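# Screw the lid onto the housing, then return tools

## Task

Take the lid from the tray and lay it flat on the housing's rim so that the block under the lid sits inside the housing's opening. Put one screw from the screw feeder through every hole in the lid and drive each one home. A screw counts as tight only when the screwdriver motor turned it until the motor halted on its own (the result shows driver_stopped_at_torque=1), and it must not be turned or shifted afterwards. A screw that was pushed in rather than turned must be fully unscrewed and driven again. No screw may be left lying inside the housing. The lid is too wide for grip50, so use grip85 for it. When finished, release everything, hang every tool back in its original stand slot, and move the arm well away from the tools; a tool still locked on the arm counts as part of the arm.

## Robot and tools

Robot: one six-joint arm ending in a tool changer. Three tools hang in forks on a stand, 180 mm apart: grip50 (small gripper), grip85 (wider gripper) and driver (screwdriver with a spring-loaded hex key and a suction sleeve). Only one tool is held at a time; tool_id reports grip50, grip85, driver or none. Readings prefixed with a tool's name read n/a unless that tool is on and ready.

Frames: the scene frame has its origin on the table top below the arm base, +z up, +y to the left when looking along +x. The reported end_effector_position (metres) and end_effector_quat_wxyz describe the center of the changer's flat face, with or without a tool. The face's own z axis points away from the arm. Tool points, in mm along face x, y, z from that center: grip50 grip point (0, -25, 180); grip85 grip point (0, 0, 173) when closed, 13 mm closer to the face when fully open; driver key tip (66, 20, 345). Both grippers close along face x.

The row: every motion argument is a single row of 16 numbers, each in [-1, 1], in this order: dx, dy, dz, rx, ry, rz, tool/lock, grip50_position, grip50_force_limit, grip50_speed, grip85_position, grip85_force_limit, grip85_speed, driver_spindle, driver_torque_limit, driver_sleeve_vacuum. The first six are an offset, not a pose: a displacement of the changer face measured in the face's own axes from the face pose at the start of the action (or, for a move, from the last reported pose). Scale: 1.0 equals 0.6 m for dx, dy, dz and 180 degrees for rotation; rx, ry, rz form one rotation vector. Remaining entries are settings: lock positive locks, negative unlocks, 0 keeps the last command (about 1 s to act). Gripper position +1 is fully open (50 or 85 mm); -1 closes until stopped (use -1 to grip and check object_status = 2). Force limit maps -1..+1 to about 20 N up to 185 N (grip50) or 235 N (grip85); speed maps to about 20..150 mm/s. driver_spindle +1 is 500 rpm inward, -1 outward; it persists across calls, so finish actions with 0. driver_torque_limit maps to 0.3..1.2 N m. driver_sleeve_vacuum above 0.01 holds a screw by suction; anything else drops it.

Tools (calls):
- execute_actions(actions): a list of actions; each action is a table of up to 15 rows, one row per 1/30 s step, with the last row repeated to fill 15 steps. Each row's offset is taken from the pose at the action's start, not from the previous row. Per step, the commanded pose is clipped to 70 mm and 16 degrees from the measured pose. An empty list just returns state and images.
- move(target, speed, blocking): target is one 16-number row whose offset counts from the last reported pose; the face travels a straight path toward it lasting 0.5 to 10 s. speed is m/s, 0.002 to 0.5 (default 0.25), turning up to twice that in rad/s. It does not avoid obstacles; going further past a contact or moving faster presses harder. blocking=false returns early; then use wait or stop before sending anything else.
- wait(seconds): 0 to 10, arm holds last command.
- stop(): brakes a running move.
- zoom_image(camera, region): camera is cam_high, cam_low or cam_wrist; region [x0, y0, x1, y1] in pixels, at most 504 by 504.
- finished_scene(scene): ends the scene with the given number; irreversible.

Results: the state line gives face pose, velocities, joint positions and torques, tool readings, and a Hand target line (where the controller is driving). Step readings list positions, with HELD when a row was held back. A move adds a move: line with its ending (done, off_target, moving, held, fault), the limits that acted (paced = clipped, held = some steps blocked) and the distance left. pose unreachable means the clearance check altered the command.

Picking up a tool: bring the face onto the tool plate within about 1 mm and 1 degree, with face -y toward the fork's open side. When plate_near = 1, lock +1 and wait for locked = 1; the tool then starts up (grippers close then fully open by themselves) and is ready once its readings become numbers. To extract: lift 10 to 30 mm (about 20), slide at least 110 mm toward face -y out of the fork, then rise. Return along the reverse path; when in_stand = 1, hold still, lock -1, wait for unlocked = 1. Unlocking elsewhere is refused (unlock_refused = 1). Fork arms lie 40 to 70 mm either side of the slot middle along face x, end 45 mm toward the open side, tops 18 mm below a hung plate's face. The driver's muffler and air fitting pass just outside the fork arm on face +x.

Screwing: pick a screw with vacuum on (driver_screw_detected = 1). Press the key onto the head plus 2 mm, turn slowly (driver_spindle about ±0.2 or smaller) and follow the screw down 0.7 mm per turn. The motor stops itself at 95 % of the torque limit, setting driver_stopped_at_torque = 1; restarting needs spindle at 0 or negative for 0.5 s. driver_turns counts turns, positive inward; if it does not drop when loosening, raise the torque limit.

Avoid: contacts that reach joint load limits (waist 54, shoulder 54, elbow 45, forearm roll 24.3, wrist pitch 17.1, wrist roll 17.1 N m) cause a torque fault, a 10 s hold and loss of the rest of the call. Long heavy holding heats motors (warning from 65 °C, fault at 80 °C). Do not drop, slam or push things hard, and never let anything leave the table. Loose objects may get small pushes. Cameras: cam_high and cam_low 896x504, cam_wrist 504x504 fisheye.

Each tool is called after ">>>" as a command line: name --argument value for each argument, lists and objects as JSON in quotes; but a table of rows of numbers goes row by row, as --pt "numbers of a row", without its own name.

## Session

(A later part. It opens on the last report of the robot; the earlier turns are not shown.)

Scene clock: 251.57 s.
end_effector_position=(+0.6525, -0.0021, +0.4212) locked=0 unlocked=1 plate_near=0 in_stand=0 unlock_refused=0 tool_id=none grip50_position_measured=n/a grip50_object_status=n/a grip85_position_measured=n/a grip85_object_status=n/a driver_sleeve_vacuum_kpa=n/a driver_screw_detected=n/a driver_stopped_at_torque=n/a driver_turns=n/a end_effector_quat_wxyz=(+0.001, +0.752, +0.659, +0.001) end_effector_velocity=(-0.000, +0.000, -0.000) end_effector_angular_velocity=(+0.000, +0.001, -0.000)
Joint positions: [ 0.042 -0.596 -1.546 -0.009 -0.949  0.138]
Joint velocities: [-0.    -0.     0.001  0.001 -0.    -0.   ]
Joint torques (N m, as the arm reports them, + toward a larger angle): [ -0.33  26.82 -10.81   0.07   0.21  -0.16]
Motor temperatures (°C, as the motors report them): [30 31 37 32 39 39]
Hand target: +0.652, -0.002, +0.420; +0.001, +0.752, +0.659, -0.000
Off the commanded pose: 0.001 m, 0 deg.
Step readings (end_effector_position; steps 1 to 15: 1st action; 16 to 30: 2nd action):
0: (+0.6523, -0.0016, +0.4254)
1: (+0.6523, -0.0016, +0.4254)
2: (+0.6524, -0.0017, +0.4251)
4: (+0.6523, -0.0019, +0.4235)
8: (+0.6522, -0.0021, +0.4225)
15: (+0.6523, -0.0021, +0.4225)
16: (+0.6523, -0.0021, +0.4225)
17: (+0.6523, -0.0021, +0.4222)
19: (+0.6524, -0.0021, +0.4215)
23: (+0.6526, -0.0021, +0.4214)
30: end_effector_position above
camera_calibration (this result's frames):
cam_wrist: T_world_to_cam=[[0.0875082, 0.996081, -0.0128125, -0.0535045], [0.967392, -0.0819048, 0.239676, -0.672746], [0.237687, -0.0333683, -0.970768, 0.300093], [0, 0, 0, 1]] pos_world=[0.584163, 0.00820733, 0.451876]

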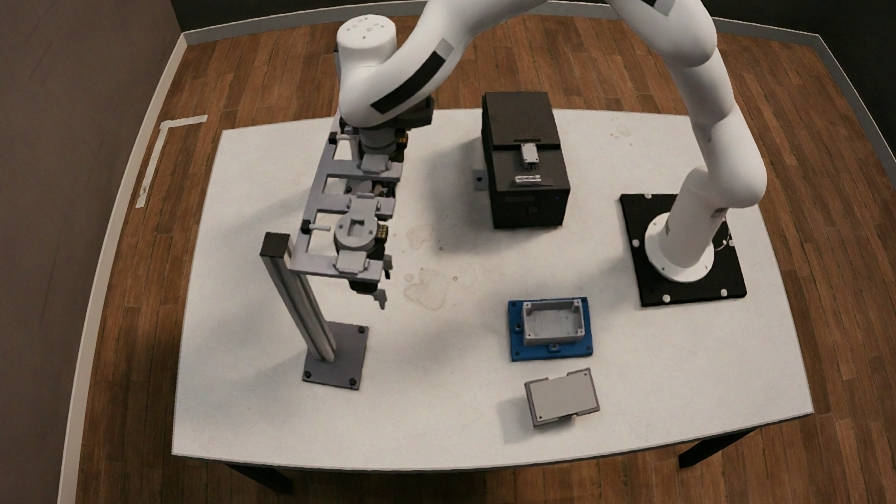

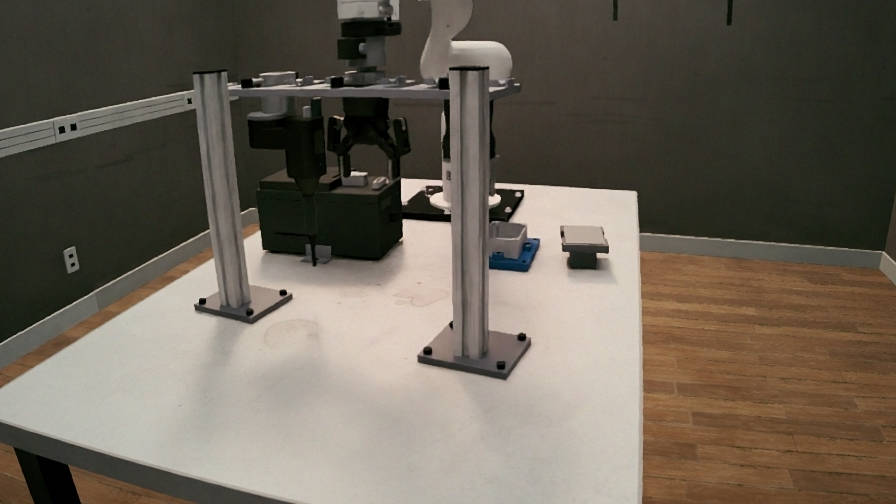

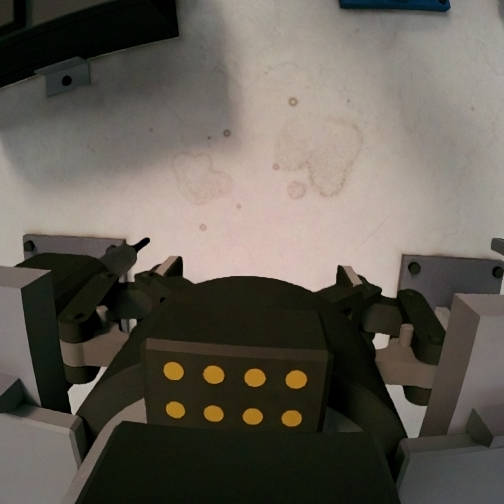

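>>> execute_actions --actions '[[[0,0,-0.005,0,0,0,0,1,0,0,1,0,0,0,0,0]]]'

>>> zoom_image --camera "cam_high" --region '[330, 100, 430, 200]'

>>> zoom_image --camera "cam_low" --region '[320, 30, 420, 110]'

Scene clock: 260.53 s.
end_effector_position=(+0.6522, -0.0020, +0.4231) locked=0 unlocked=1 plate_near=0 in_stand=0 unlock_refused=0 tool_id=none grip50_position_measured=n/a grip50_object_status=n/a grip85_position_measured=n/a grip85_object_status=n/a driver_sleeve_vacuum_kpa=n/a driver_screw_detected=n/a driver_stopped_at_torque=n/a driver_turns=n/a end_effector_quat_wxyz=(+0.000, +0.752, +0.660, -0.000) end_effector_velocity=(+0.002, -0.002, +0.007) end_effector_angular_velocity=(-0.001, -0.015, -0.003)
Joint positions: [ 0.042 -0.594 -1.548 -0.009 -0.954  0.138]
Joint velocities: [-0.002  0.006 -0.009 -0.001  0.001  0.001]
Joint torques (N m, as the arm reports them, + toward a larger angle): [ -1.86  48.1  -17.82  -0.1   -0.03  -0.32]
Motor temperatures (°C, as the motors report them): [30 31 37 32 39 39]
Hand target: +0.653, -0.002, +0.424; +0.001, +0.752, +0.659, +0.001
Off the commanded pose: 0.001 m, 0 deg.
Step readings (end_effector_position):
0: (+0.6524, -0.0021, +0.4209)
1: (+0.6524, -0.0021, +0.4209)
2: (+0.6525, -0.0021, +0.4212)
4: (+0.6523, -0.0021, +0.4214)
8: (+0.6520, -0.0020, +0.4217)
15: end_effector_position above
camera_calibration (this result's frames):
cam_wrist: T_world_to_cam=[[0.087371, 0.996091, -0.0129801, -0.0533734], [0.967897, -0.081801, 0.237665, -0.672401], [0.235674, -0.0333284, -0.971261, 0.303514], [0, 0, 0, 1]] pos_world=[0.583947, 0.00827742, 0.453905]

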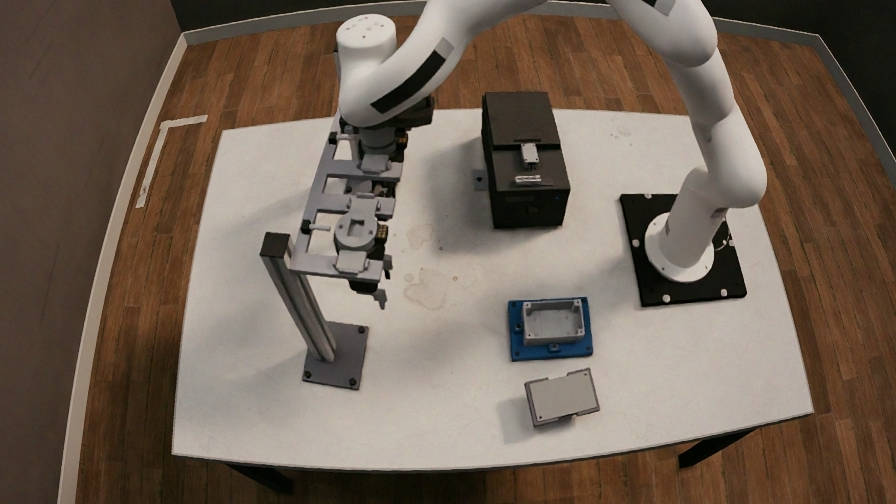

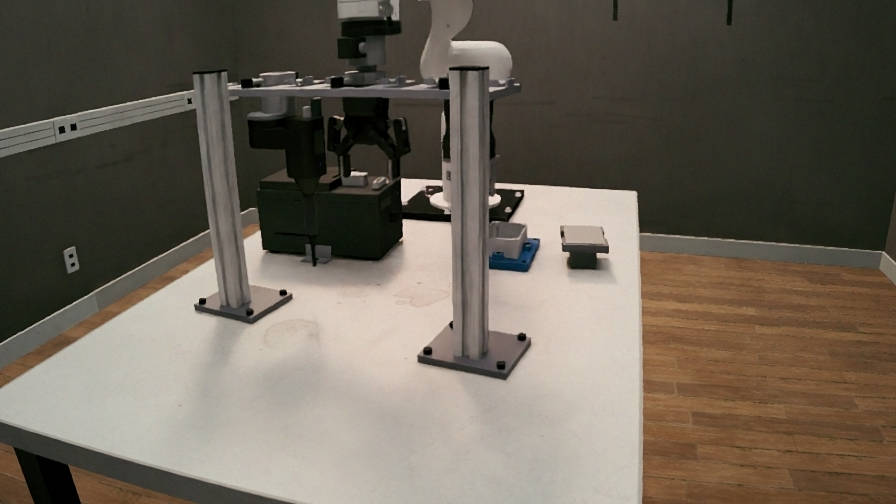

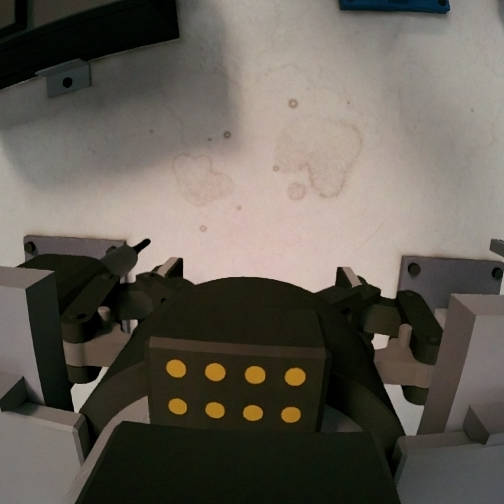

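Region (330, 100, 430, 200) of cam_high's 896x504 image, scaled by 5.040, with more detail than that image has.

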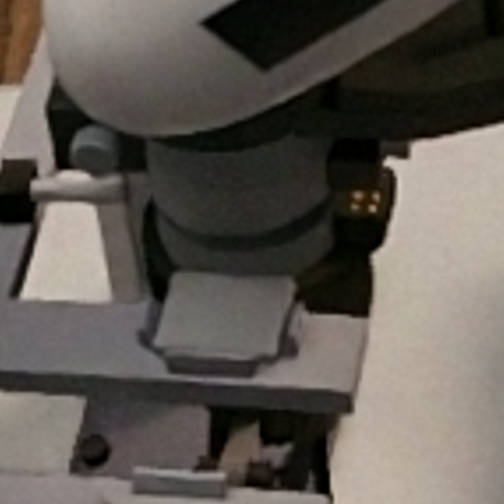

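Region (320, 30, 420, 110) of cam_low's 896x504 image, scaled by 5.040, with more detail than that image has; it fills the top 403 rows of this view, and the rest is white.

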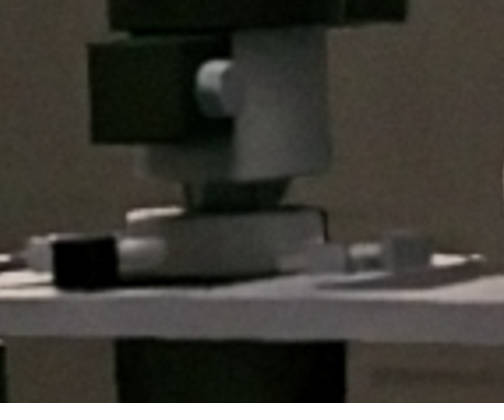

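>>> execute_actions --actions '[[[0,0,0.0045,0,0,0,0,1,0,0,1,0,0,0,0,0]],[[-0.0015,0,0.001,0,0,0,0,1,0,0,1,0,0,0,0,0]],[[-0.0015,0,0.001,0,0,0,0,1,0,0,1,0,0,0,0,0]],[[-0.0015,0,0.001,0,0,0,0,1,0,0,1,0,0,0,0,0]]]'

Scene clock: 293.40 s.
end_effector_position=(+0.6522, -0.0047, +0.4198) locked=0 unlocked=1 plate_near=0 in_stand=0 unlock_refused=0 tool_id=none grip50_position_measured=n/a grip50_object_status=n/a grip85_position_measured=n/a grip85_object_status=n/a driver_sleeve_vacuum_kpa=n/a driver_screw_detected=n/a driver_stopped_at_torque=n/a driver_turns=n/a end_effector_quat_wxyz=(+0.001, +0.752, +0.660, +0.001) end_effector_velocity=(+0.001, -0.000, +0.003) end_effector_angular_velocity=(-0.000, -0.004, -0.001)
Joint positions: [ 0.038 -0.596 -1.543 -0.009 -0.945  0.134]
Joint velocities: [-0.     0.002 -0.004 -0.    -0.001  0.001]
Joint torques (N m, as the arm reports them, + toward a larger angle): [ -1.89  48.84 -17.63   0.6    0.03  -0.25]
Motor temperatures (°C, as the motors report them): [30 31 37 32 39 39]
Hand target: +0.652, -0.005, +0.420; +0.002, +0.752, +0.660, +0.001
Off the commanded pose: 0.001 m, 0 deg.
Step readings (end_effector_position; steps 1 to 15: 1st action; 16 to 30: 2nd action; 31 to 45: 3rd action; 46 to 60: 4th action):
0: (+0.6525, -0.0021, +0.4242)
1: (+0.6525, -0.0021, +0.4242)
2: (+0.6525, -0.0021, +0.4238)
4: (+0.6523, -0.0021, +0.4218)
8: (+0.6525, -0.0021, +0.4215)
15: (+0.6525, -0.0021, +0.4213)
16: (+0.6525, -0.0021, +0.4213)
17: (+0.6525, -0.0022, +0.4213)
19: (+0.6525, -0.0025, +0.4213)
23: (+0.6525, -0.0028, +0.4212)
30: (+0.6525, -0.0029, +0.4212)
31: (+0.6525, -0.0029, +0.4211)
32: (+0.6525, -0.0031, +0.4211)
34: (+0.6525, -0.0035, +0.4211)
38: (+0.6525, -0.0038, +0.4210)
45: (+0.6525, -0.0038, +0.4209)
46: (+0.6525, -0.0038, +0.4209)
47: (+0.6525, -0.0039, +0.4209)
49: (+0.6516, -0.0046, +0.4181)
53: (+0.6516, -0.0048, +0.4177)
60: end_effector_position above
camera_calibration (this result's frames):
cam_wrist: T_world_to_cam=[[0.0874204, 0.99609, -0.0127544, -0.0508849], [0.967356, -0.0818275, 0.239848, -0.67239], [0.237867, -0.0333056, -0.970727, 0.298571], [0, 0, 0, 1]] pos_world=[0.583868, 0.00561007, 0.450453]

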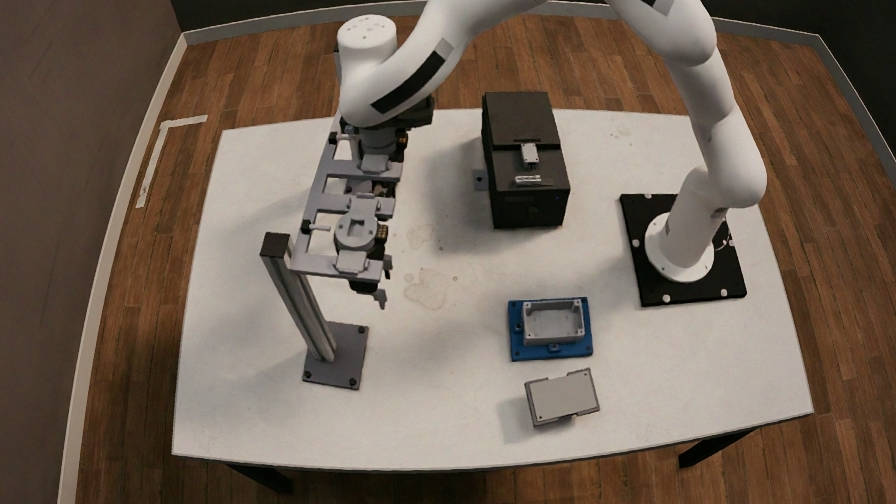

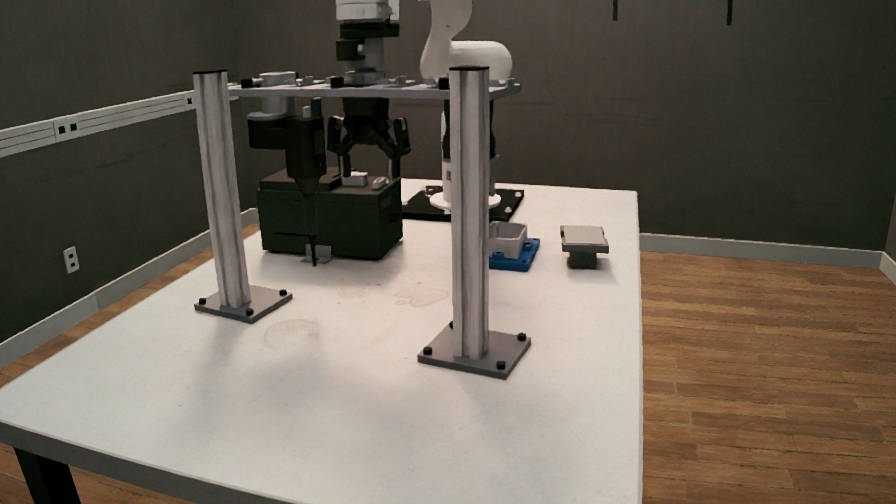

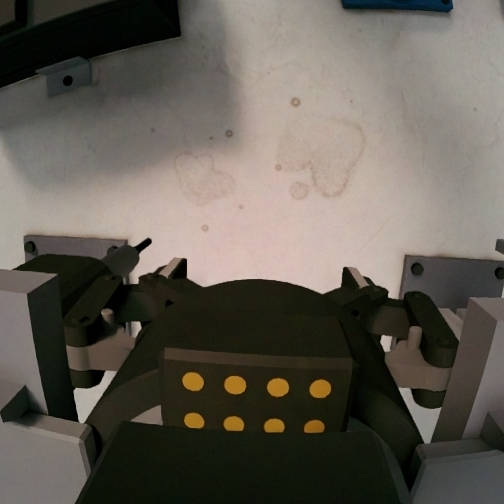

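>>> execute_actions --actions '[[[-0.001,0,0.005,0,0,0,0,1,0,0,1,0,0,0,0,0]],[[0,0,0.005,0,0,0,0,1,0,0,1,0,0,0,0,0]]]'

Scene clock: 303.90 s.
end_effector_position=(+0.6522, -0.0053, +0.4139) locked=0 unlocked=1 plate_near=0 in_stand=1 unlock_refused=0 tool_id=none grip50_position_measured=n/a grip50_object_status=n/a grip85_position_measured=n/a grip85_object_status=n/a driver_sleeve_vacuum_kpa=n/a driver_screw_detected=n/a driver_stopped_at_torque=n/a driver_turns=n/a end_effector_quat_wxyz=(+0.001, +0.752, +0.660, +0.001) end_effector_velocity=(-0.001, -0.000, -0.001) end_effector_angular_velocity=(+0.000, +0.003, -0.000)
Joint positions: [ 0.037 -0.6   -1.536 -0.009 -0.934  0.133]
Joint velocities: [-0.001 -0.001  0.001  0.    -0.001 -0.   ]
Joint torques (N m, as the arm reports them, + toward a larger angle): [ -3.81  47.29 -17.15  -0.22   0.14  -0.33]
Motor temperatures (°C, as the motors report them): [30 31 37 32 39 39]
Hand target: +0.652, -0.005, +0.414; +0.001, +0.752, +0.660, +0.001
Off the commanded pose: 0.000 m, 0 deg.
Step readings (end_effector_position; steps 1 to 15: 1st action; 16 to 30: 2nd action):
0: (+0.6524, -0.0047, +0.4203)
1: (+0.6524, -0.0047, +0.4203)
2: (+0.6524, -0.0048, +0.4199)
4: (+0.6522, -0.0051, +0.4181)
8: (+0.6521, -0.0053, +0.4168)
15: (+0.6522, -0.0053, +0.4168)
16: (+0.6522, -0.0053, +0.4168)
17: (+0.6522, -0.0053, +0.4165)
19: (+0.6522, -0.0053, +0.4149)
23: (+0.6522, -0.0052, +0.4139)
30: end_effector_position above
camera_calibration (this result's frames):
cam_wrist: T_world_to_cam=[[0.0874392, 0.996089, -0.0127109, -0.0504399], [0.967324, -0.081852, 0.239968, -0.671001], [0.237989, -0.0332782, -0.970698, 0.292766], [0, 0, 0, 1]] pos_world=[0.58381, 0.00506263, 0.444565]

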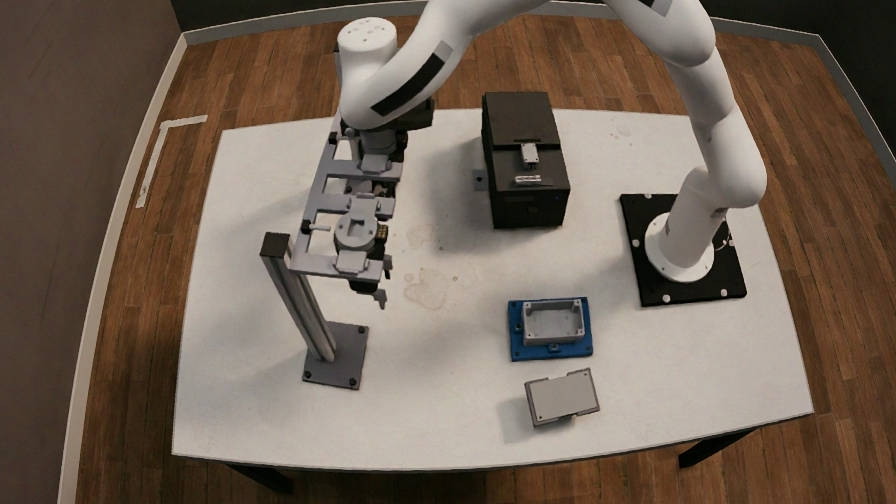

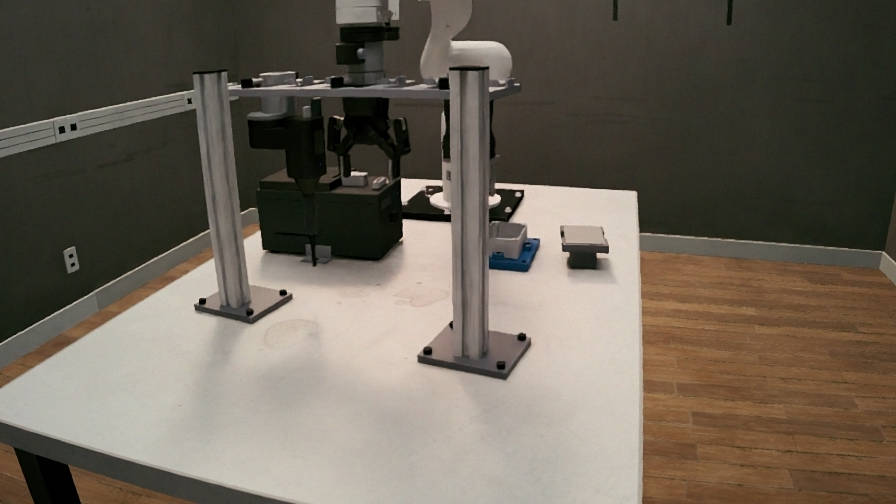

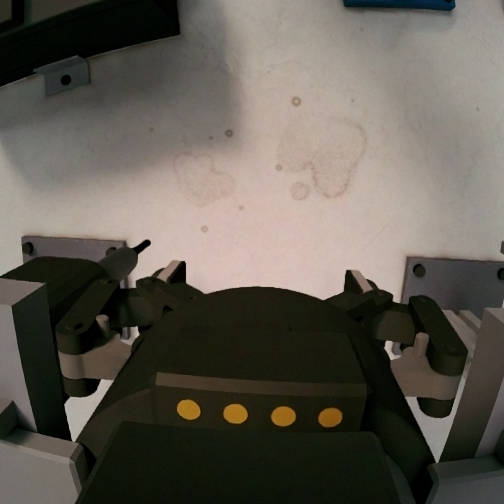

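>>> execute_actions --actions '[[[0.0005,0,0.004,0,0,0,0,1,0,0,1,0,0,0,0,0]],[[0,0,0.002,0,0,0,0,1,0,0,1,0,0,0,0,0]]]'

Scene clock: 311.07 s.
end_effector_position=(+0.6522, -0.0051, +0.4116) locked=0 unlocked=1 plate_near=1 in_stand=1 unlock_refused=0 tool_id=none grip50_position_measured=n/a grip50_object_status=n/a grip85_position_measured=n/a grip85_object_status=n/a driver_sleeve_vacuum_kpa=n/a driver_screw_detected=n/a driver_stopped_at_torque=n/a driver_turns=n/a end_effector_quat_wxyz=(+0.001, +0.752, +0.659, +0.001) end_effector_velocity=(-0.000, -0.000, -0.001) end_effector_angular_velocity=(+0.000, +0.003, -0.000)
Joint positions: [ 0.037 -0.602 -1.533 -0.009 -0.929  0.134]
Joint velocities: [-0.    -0.     0.001  0.    -0.002 -0.   ]
Joint torques (N m, as the arm reports them, + toward a larger angle): [  3.07  20.59 -10.75  -0.21   3.13  -1.64]
Motor temperatures (°C, as the motors report them): [30 31 37 32 39 39]
Hand target: +0.652, -0.005, +0.411; +0.001, +0.752, +0.659, +0.001
Off the commanded pose: 0.001 m, 0 deg.
Step readings (end_effector_position; steps 1 to 15: 1st action; 16 to 30: 2nd action):
0: (+0.6522, -0.0053, +0.4138)
1: (+0.6522, -0.0053, +0.4138)
2: (+0.6522, -0.0053, +0.4136)
4: (+0.6522, -0.0052, +0.4125)
8: (+0.6522, -0.0052, +0.4122)
15: (+0.6522, -0.0051, +0.4121)
16: (+0.6522, -0.0051, +0.4121)
17: (+0.6522, -0.0051, +0.4120)
19: (+0.6522, -0.0051, +0.4119)
23: (+0.6522, -0.0051, +0.4118)
30: end_effector_position above
camera_calibration (this result's frames):
cam_wrist: T_world_to_cam=[[0.0882971, 0.996013, -0.0126845, -0.0511559], [0.967145, -0.0826763, 0.240404, -0.670511], [0.238397, -0.0334947, -0.97059, 0.290268], [0, 0, 0, 1]] pos_world=[0.583799, 0.00523901, 0.442276]

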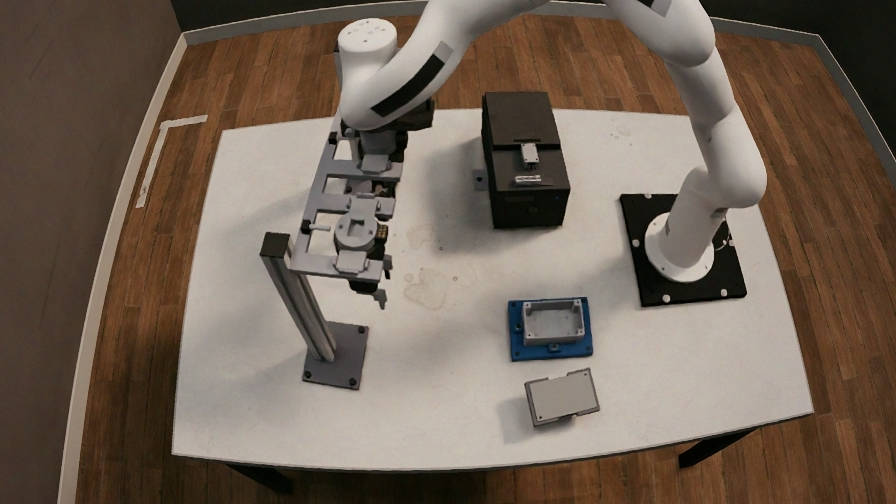

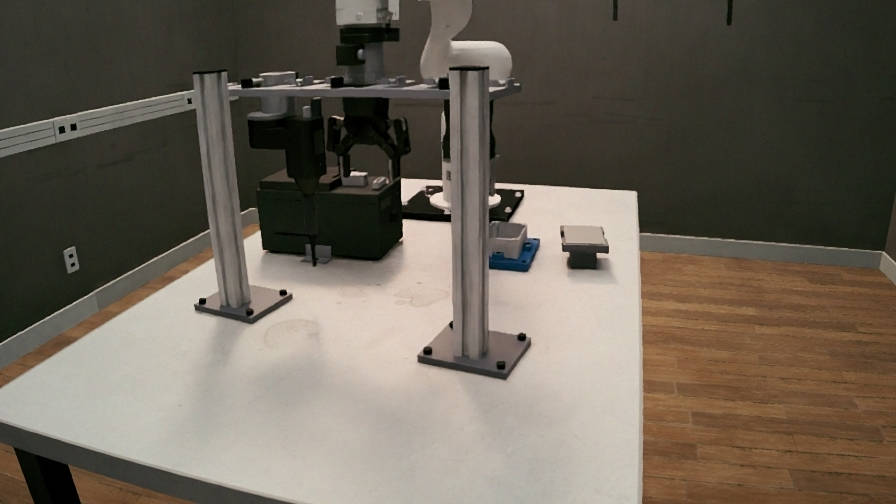

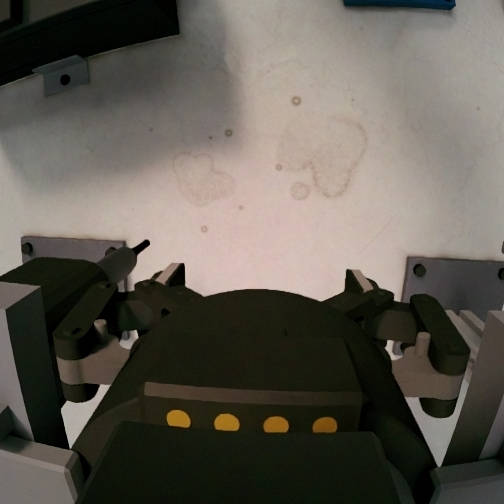

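plate_near=1. Lock.

>>> execute_actions --actions '[[[0,0,-0.0008,0,0,0,1,1,0,0,1,0,0,0,0,0]],[[0,0,0,0,0,0,1,1,0,0,1,0,0,0,0,0]],[[0,0,0,0,0,0,1,1,0,0,1,0,0,0,0,0]]]'

Scene clock: 316.53 s.
end_effector_position=(+0.6522, -0.0051, +0.4117) locked=1 unlocked=0 plate_near=1 in_stand=1 unlock_refused=0 tool_id=grip85 grip50_position_measured=n/a grip50_object_status=n/a grip85_position_measured=n/a grip85_object_status=n/a driver_sleeve_vacuum_kpa=n/a driver_screw_detected=n/a driver_stopped_at_torque=n/a driver_turns=n/a end_effector_quat_wxyz=(+0.001, +0.754, +0.657, +0.001) end_effector_velocity=(+0.000, +0.000, +0.000) end_effector_angular_velocity=(+0.001, -0.000, +0.001)
Joint positions: [ 0.037 -0.602 -1.533 -0.009 -0.929  0.14 ]
Joint velocities: [ 0.    -0.    -0.     0.001 -0.    -0.001]
Joint torques (N m, as the arm reports them, + toward a larger angle): [  1.28  40.22 -17.59  -1.07   2.46  -1.8 ]
Motor temperatures (°C, as the motors report them): [30 31 37 32 39 39]
Hand target: +0.652, -0.005, +0.412; +0.001, +0.754, +0.657, +0.001
Off the commanded pose: 0.000 m, 0 deg.
Step readings (end_effector_position; steps 1 to 15: 1st action; 16 to 30: 2nd action; 31 to 45: 3rd action):
0: (+0.6522, -0.0051, +0.4115)
1: (+0.6522, -0.0051, +0.4115)
2: (+0.6522, -0.0051, +0.4116)
4: (+0.6522, -0.0051, +0.4117)
8: (+0.6522, -0.0051, +0.4117)
15: (+0.6522, -0.0051, +0.4118)
16: (+0.6522, -0.0051, +0.4118)
17: (+0.6522, -0.0051, +0.4117)
19: (+0.6521, -0.0051, +0.4115)
23: (+0.6521, -0.0051, +0.4114)
30: (+0.6522, -0.0051, +0.4117)
31: (+0.6522, -0.0051, +0.4117)
32: (+0.6522, -0.0051, +0.4117)
34: (+0.6522, -0.0051, +0.4117)
38: (+0.6522, -0.0051, +0.4117)
45: end_effector_position above
camera_calibration (this result's frames):
cam_wrist: T_world_to_cam=[[0.0938114, 0.995509, -0.0127313, -0.0547723], [0.966687, -0.0880217, 0.24035, -0.67026], [0.23815, -0.0348548, -0.970603, 0.290512], [0, 0, 0, 1]] pos_world=[0.583884, 0.00565466, 0.442371]

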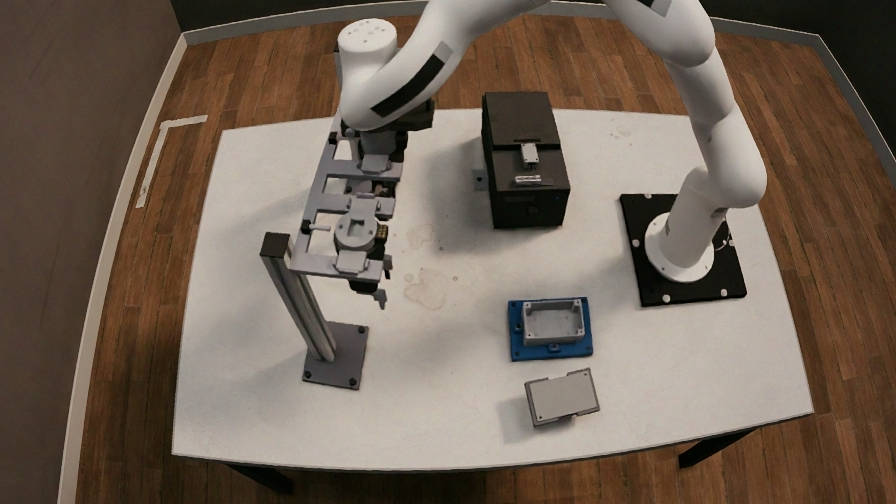

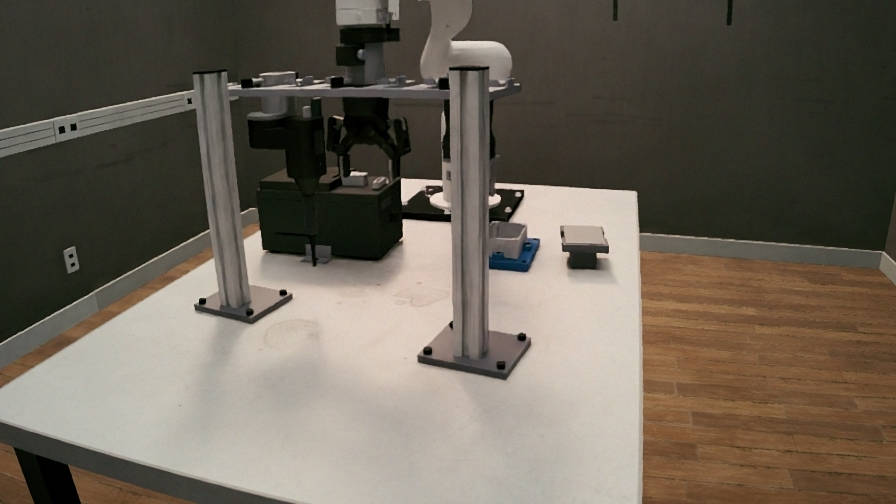

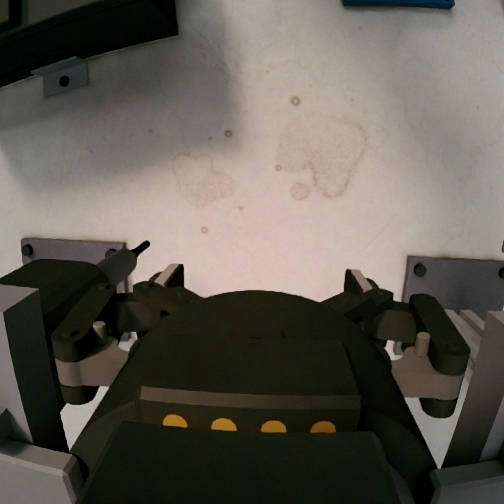

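>>> execute_actions --actions '[[[0,0,0,0,0,0,0,0,0,0,1,0,1,0,0,0]],[[0,0,0,0,0,0,0,0,0,0,1,0,1,0,0,0]],[[0,0,-0.033,0,0,0,0,0,0,0,1,0,1,0,0,0]],[[0,0,0,0,0,0,0,0,0,0,1,0,1,0,0,0]]]'

Scene clock: 335.87 s.
end_effector_position=(+0.6521, -0.0050, +0.4310) locked=1 unlocked=0 plate_near=1 in_stand=0 unlock_refused=0 tool_id=grip85 grip50_position_measured=n/a grip50_object_status=n/a grip85_position_measured=3 grip85_object_status=3 driver_sleeve_vacuum_kpa=n/a driver_screw_detected=n/a driver_stopped_at_torque=n/a driver_turns=n/a end_effector_quat_wxyz=(+0.001, +0.754, +0.657, +0.001) end_effector_velocity=(+0.000, +0.000, +0.000) end_effector_angular_velocity=(+0.000, -0.001, +0.001)
Joint positions: [ 0.038 -0.587 -1.556 -0.009 -0.967  0.139]
Joint velocities: [ 0.001  0.    -0.001  0.     0.    -0.001]
Joint torques (N m, as the arm reports them, + toward a larger angle): [ -2.04  59.26 -22.28   0.52  -0.04  -0.32]
Motor temperatures (°C, as the motors report them): [30 31 37 32 40 39]
Hand target: +0.652, -0.005, +0.431; +0.001, +0.754, +0.657, +0.001
Off the commanded pose: 0.000 m, 0 deg.
Step readings (end_effector_position; steps 1 to 15: 1st action; 16 to 30: 2nd action; 31 to 45: 3rd action; 46 to 60: 4th action):
0: (+0.6522, -0.0051, +0.4117)
1: (+0.6522, -0.0051, +0.4117)
2: (+0.6522, -0.0051, +0.4117)
4: (+0.6522, -0.0051, +0.4117)
8: (+0.6522, -0.0051, +0.4117)
15: (+0.6522, -0.0051, +0.4117)
16: (+0.6522, -0.0051, +0.4117)
17: (+0.6522, -0.0051, +0.4117)
19: (+0.6522, -0.0051, +0.4117)
23: (+0.6522, -0.0051, +0.4117)
30: (+0.6522, -0.0051, +0.4117)
31: (+0.6522, -0.0051, +0.4118)
32: (+0.6522, -0.0051, +0.4128)
34: (+0.6522, -0.0051, +0.4203)
38: (+0.6524, -0.0049, +0.4304)
45: (+0.6521, -0.0050, +0.4310)
46: (+0.6521, -0.0050, +0.4311)
47: (+0.6521, -0.0050, +0.4311)
49: (+0.6521, -0.0050, +0.4310)
53: (+0.6521, -0.0050, +0.4309)
60: end_effector_position above
camera_calibration (this result's frames):
cam_wrist: T_world_to_cam=[[0.0934347, 0.995543, -0.0127987, -0.0543215], [0.966895, -0.0876651, 0.239644, -0.674607], [0.237454, -0.0347661, -0.970776, 0.30975], [0, 0, 0, 1]] pos_world=[0.583798, 0.00570869, 0.461668]

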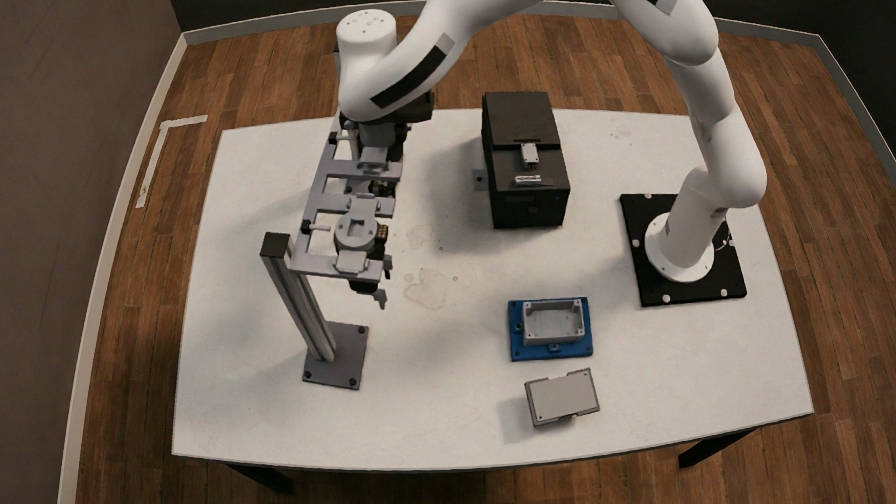

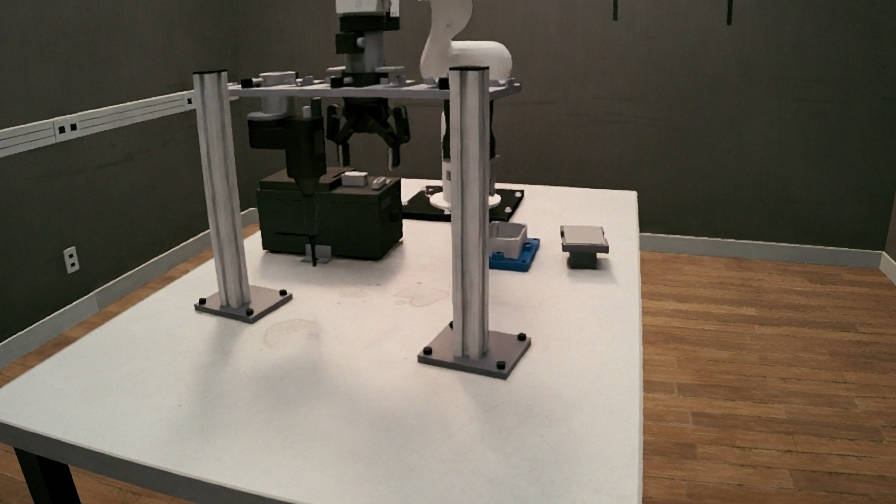

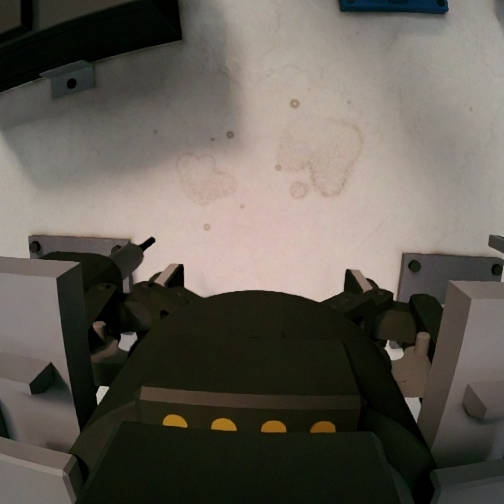

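>>> move --target '[0,-0.23,0,0,0,0,0,0,0,0,1,0,1,0,0,0]' --speed 0.12

Scene clock: 342.67 s.
end_effector_position=(+0.5156, +0.0139, +0.4308) locked=1 unlocked=0 plate_near=1 in_stand=0 unlock_refused=0 tool_id=grip85 grip50_position_measured=n/a grip50_object_status=n/a grip85_position_measured=3 grip85_object_status=3 driver_sleeve_vacuum_kpa=n/a driver_screw_detected=n/a driver_stopped_at_torque=n/a driver_turns=n/a end_effector_quat_wxyz=(+0.001, +0.754, +0.657, +0.001) end_effector_velocity=(-0.001, +0.000, +0.000) end_effector_angular_velocity=(-0.001, +0.002, +0.001)
Joint positions: [ 0.074 -0.254 -1.098 -0.01  -0.843  0.177]
Joint velocities: [ 0.     0.003  0.003 -0.001 -0.001  0.001]
Joint torques (N m, as the arm reports them, + toward a larger angle): [ -1.    41.3  -21.71   0.06  -0.01  -0.33]
Motor temperatures (°C, as the motors report them): [30 31 37 32 40 39]
Hand target: +0.515, +0.014, +0.431; +0.001, +0.754, +0.657, +0.000
Off the commanded pose: 0.000 m, 0 deg.
move: done
camera_calibration (this result's frames):
cam_wrist: T_world_to_cam=[[0.0936329, 0.995524, -0.0128382, -0.0605297], [0.966819, -0.0878395, 0.239887, -0.541005], [0.237686, -0.0348735, -0.970716, 0.342445], [0, 0, 0, 1]] pos_world=[0.447327, 0.0246795, 0.46142]

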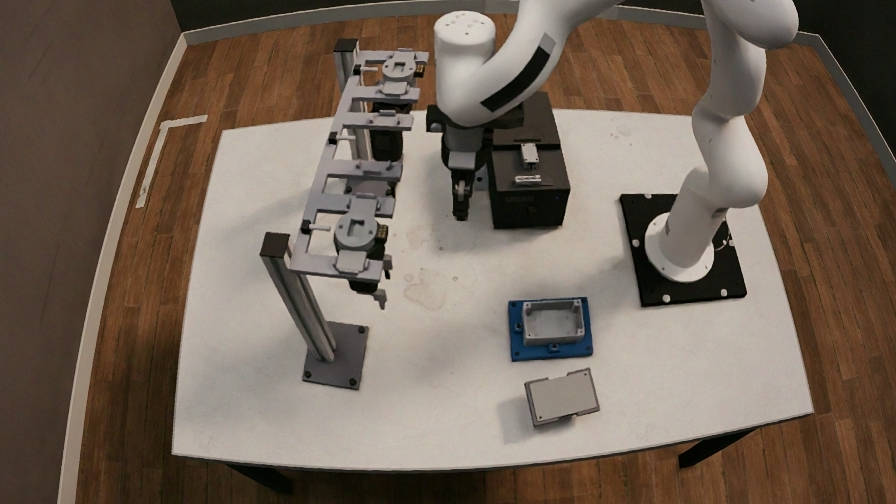

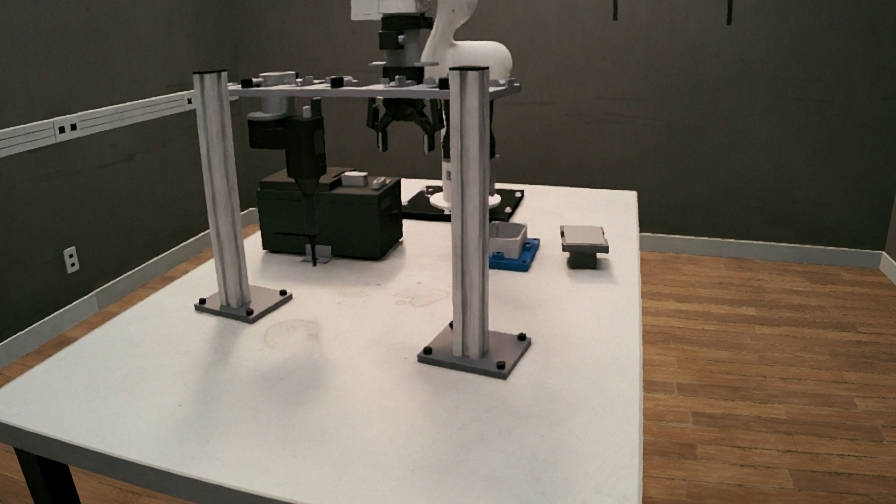

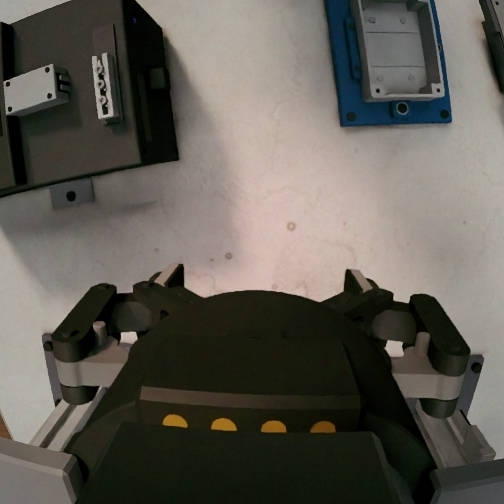

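>>> move --target '[0.533,-0.2345,0.05,0,0,-0.0994,0,0,0,0,1,0,1,0,0,0]' --speed 0.3

Scene clock: 380.93 s.
end_effector_position=(+0.4203, +0.3496, +0.3999) locked=1 unlocked=0 plate_near=1 in_stand=0 unlock_refused=0 tool_id=grip85 grip50_position_measured=n/a grip50_object_status=n/a grip85_position_measured=3 grip85_object_status=3 driver_sleeve_vacuum_kpa=n/a driver_screw_detected=n/a driver_stopped_at_torque=n/a driver_turns=n/a end_effector_quat_wxyz=(+0.001, +0.643, +0.766, +0.000) end_effector_velocity=(-0.001, +0.002, -0.000) end_effector_angular_velocity=(-0.000, +0.000, +0.002)
Joint positions: [ 0.738 -0.366 -1.163 -0.008 -0.801  0.529]
Joint velocities: [ 0.003 -0.002 -0.002 -0.    -0.001  0.001]
Joint torques (N m, as the arm reports them, + toward a larger angle): [ -1.53  46.31 -20.53   0.18  -0.03  -0.31]
Motor temperatures (°C, as the motors report them): [30 31 38 32 39 39]
Hand target: +0.420, +0.350, +0.400; +0.001, +0.642, +0.766, +0.000
Off the commanded pose: 0.001 m, 0 deg.
move: done
camera_calibration (this result's frames):
cam_wrist: T_world_to_cam=[[-0.216221, 0.976258, -0.0129791, -0.249175], [0.947494, 0.213021, 0.238491, -0.508484], [0.235594, 0.0392692, -0.971058, 0.321955], [0, 0, 0, 1]] pos_world=[0.352058, 0.338934, 0.430672]

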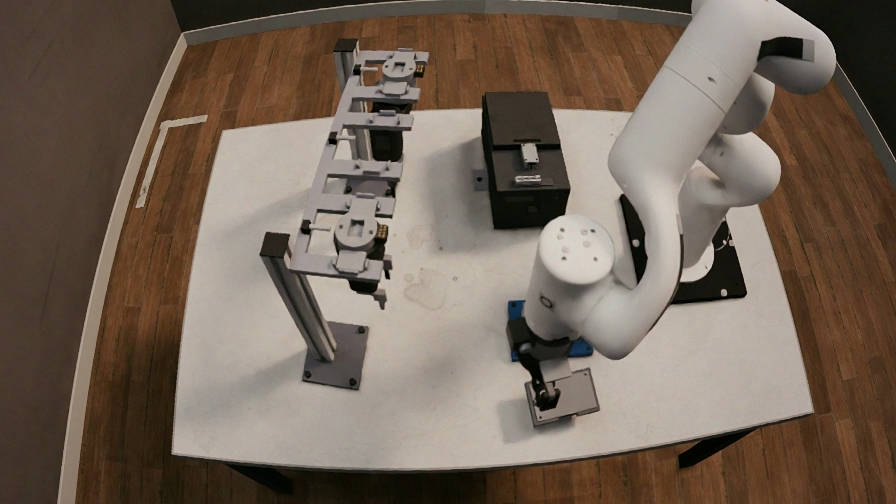

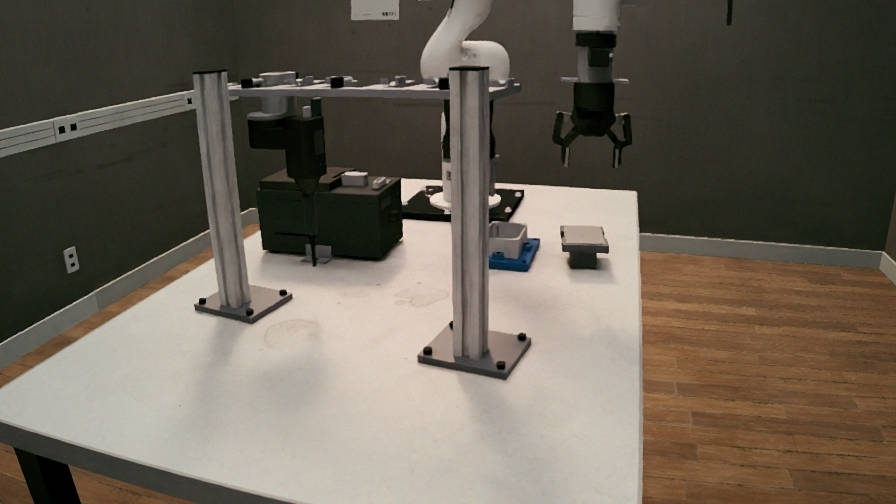

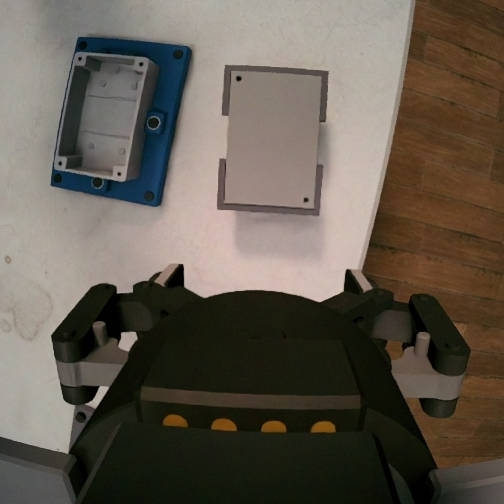

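>>> zoom_image --camera "cam_wrist" --region '[40, 20, 360, 240]'

>>> zoom_image --camera "cam_low" --region '[480, 200, 640, 290]'

Region (40, 20, 360, 240) of cam_wrist's 504x504 image, scaled by 1.575, with more detail than that image has; it fills the top 346 rows of this view, and the rest is white.

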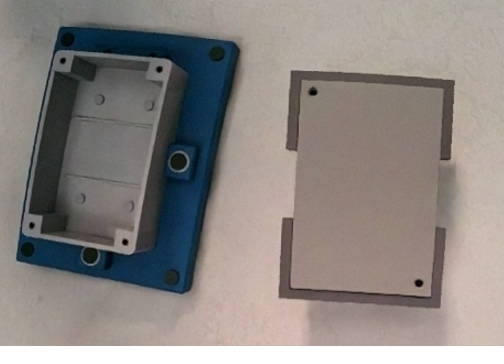

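Region (480, 200, 640, 290) of cam_low's 896x504 image, scaled by 3.150, with more detail than that image has; it fills the top 284 rows of this view, and the rest is white.

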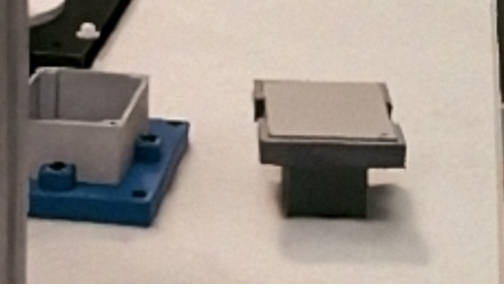

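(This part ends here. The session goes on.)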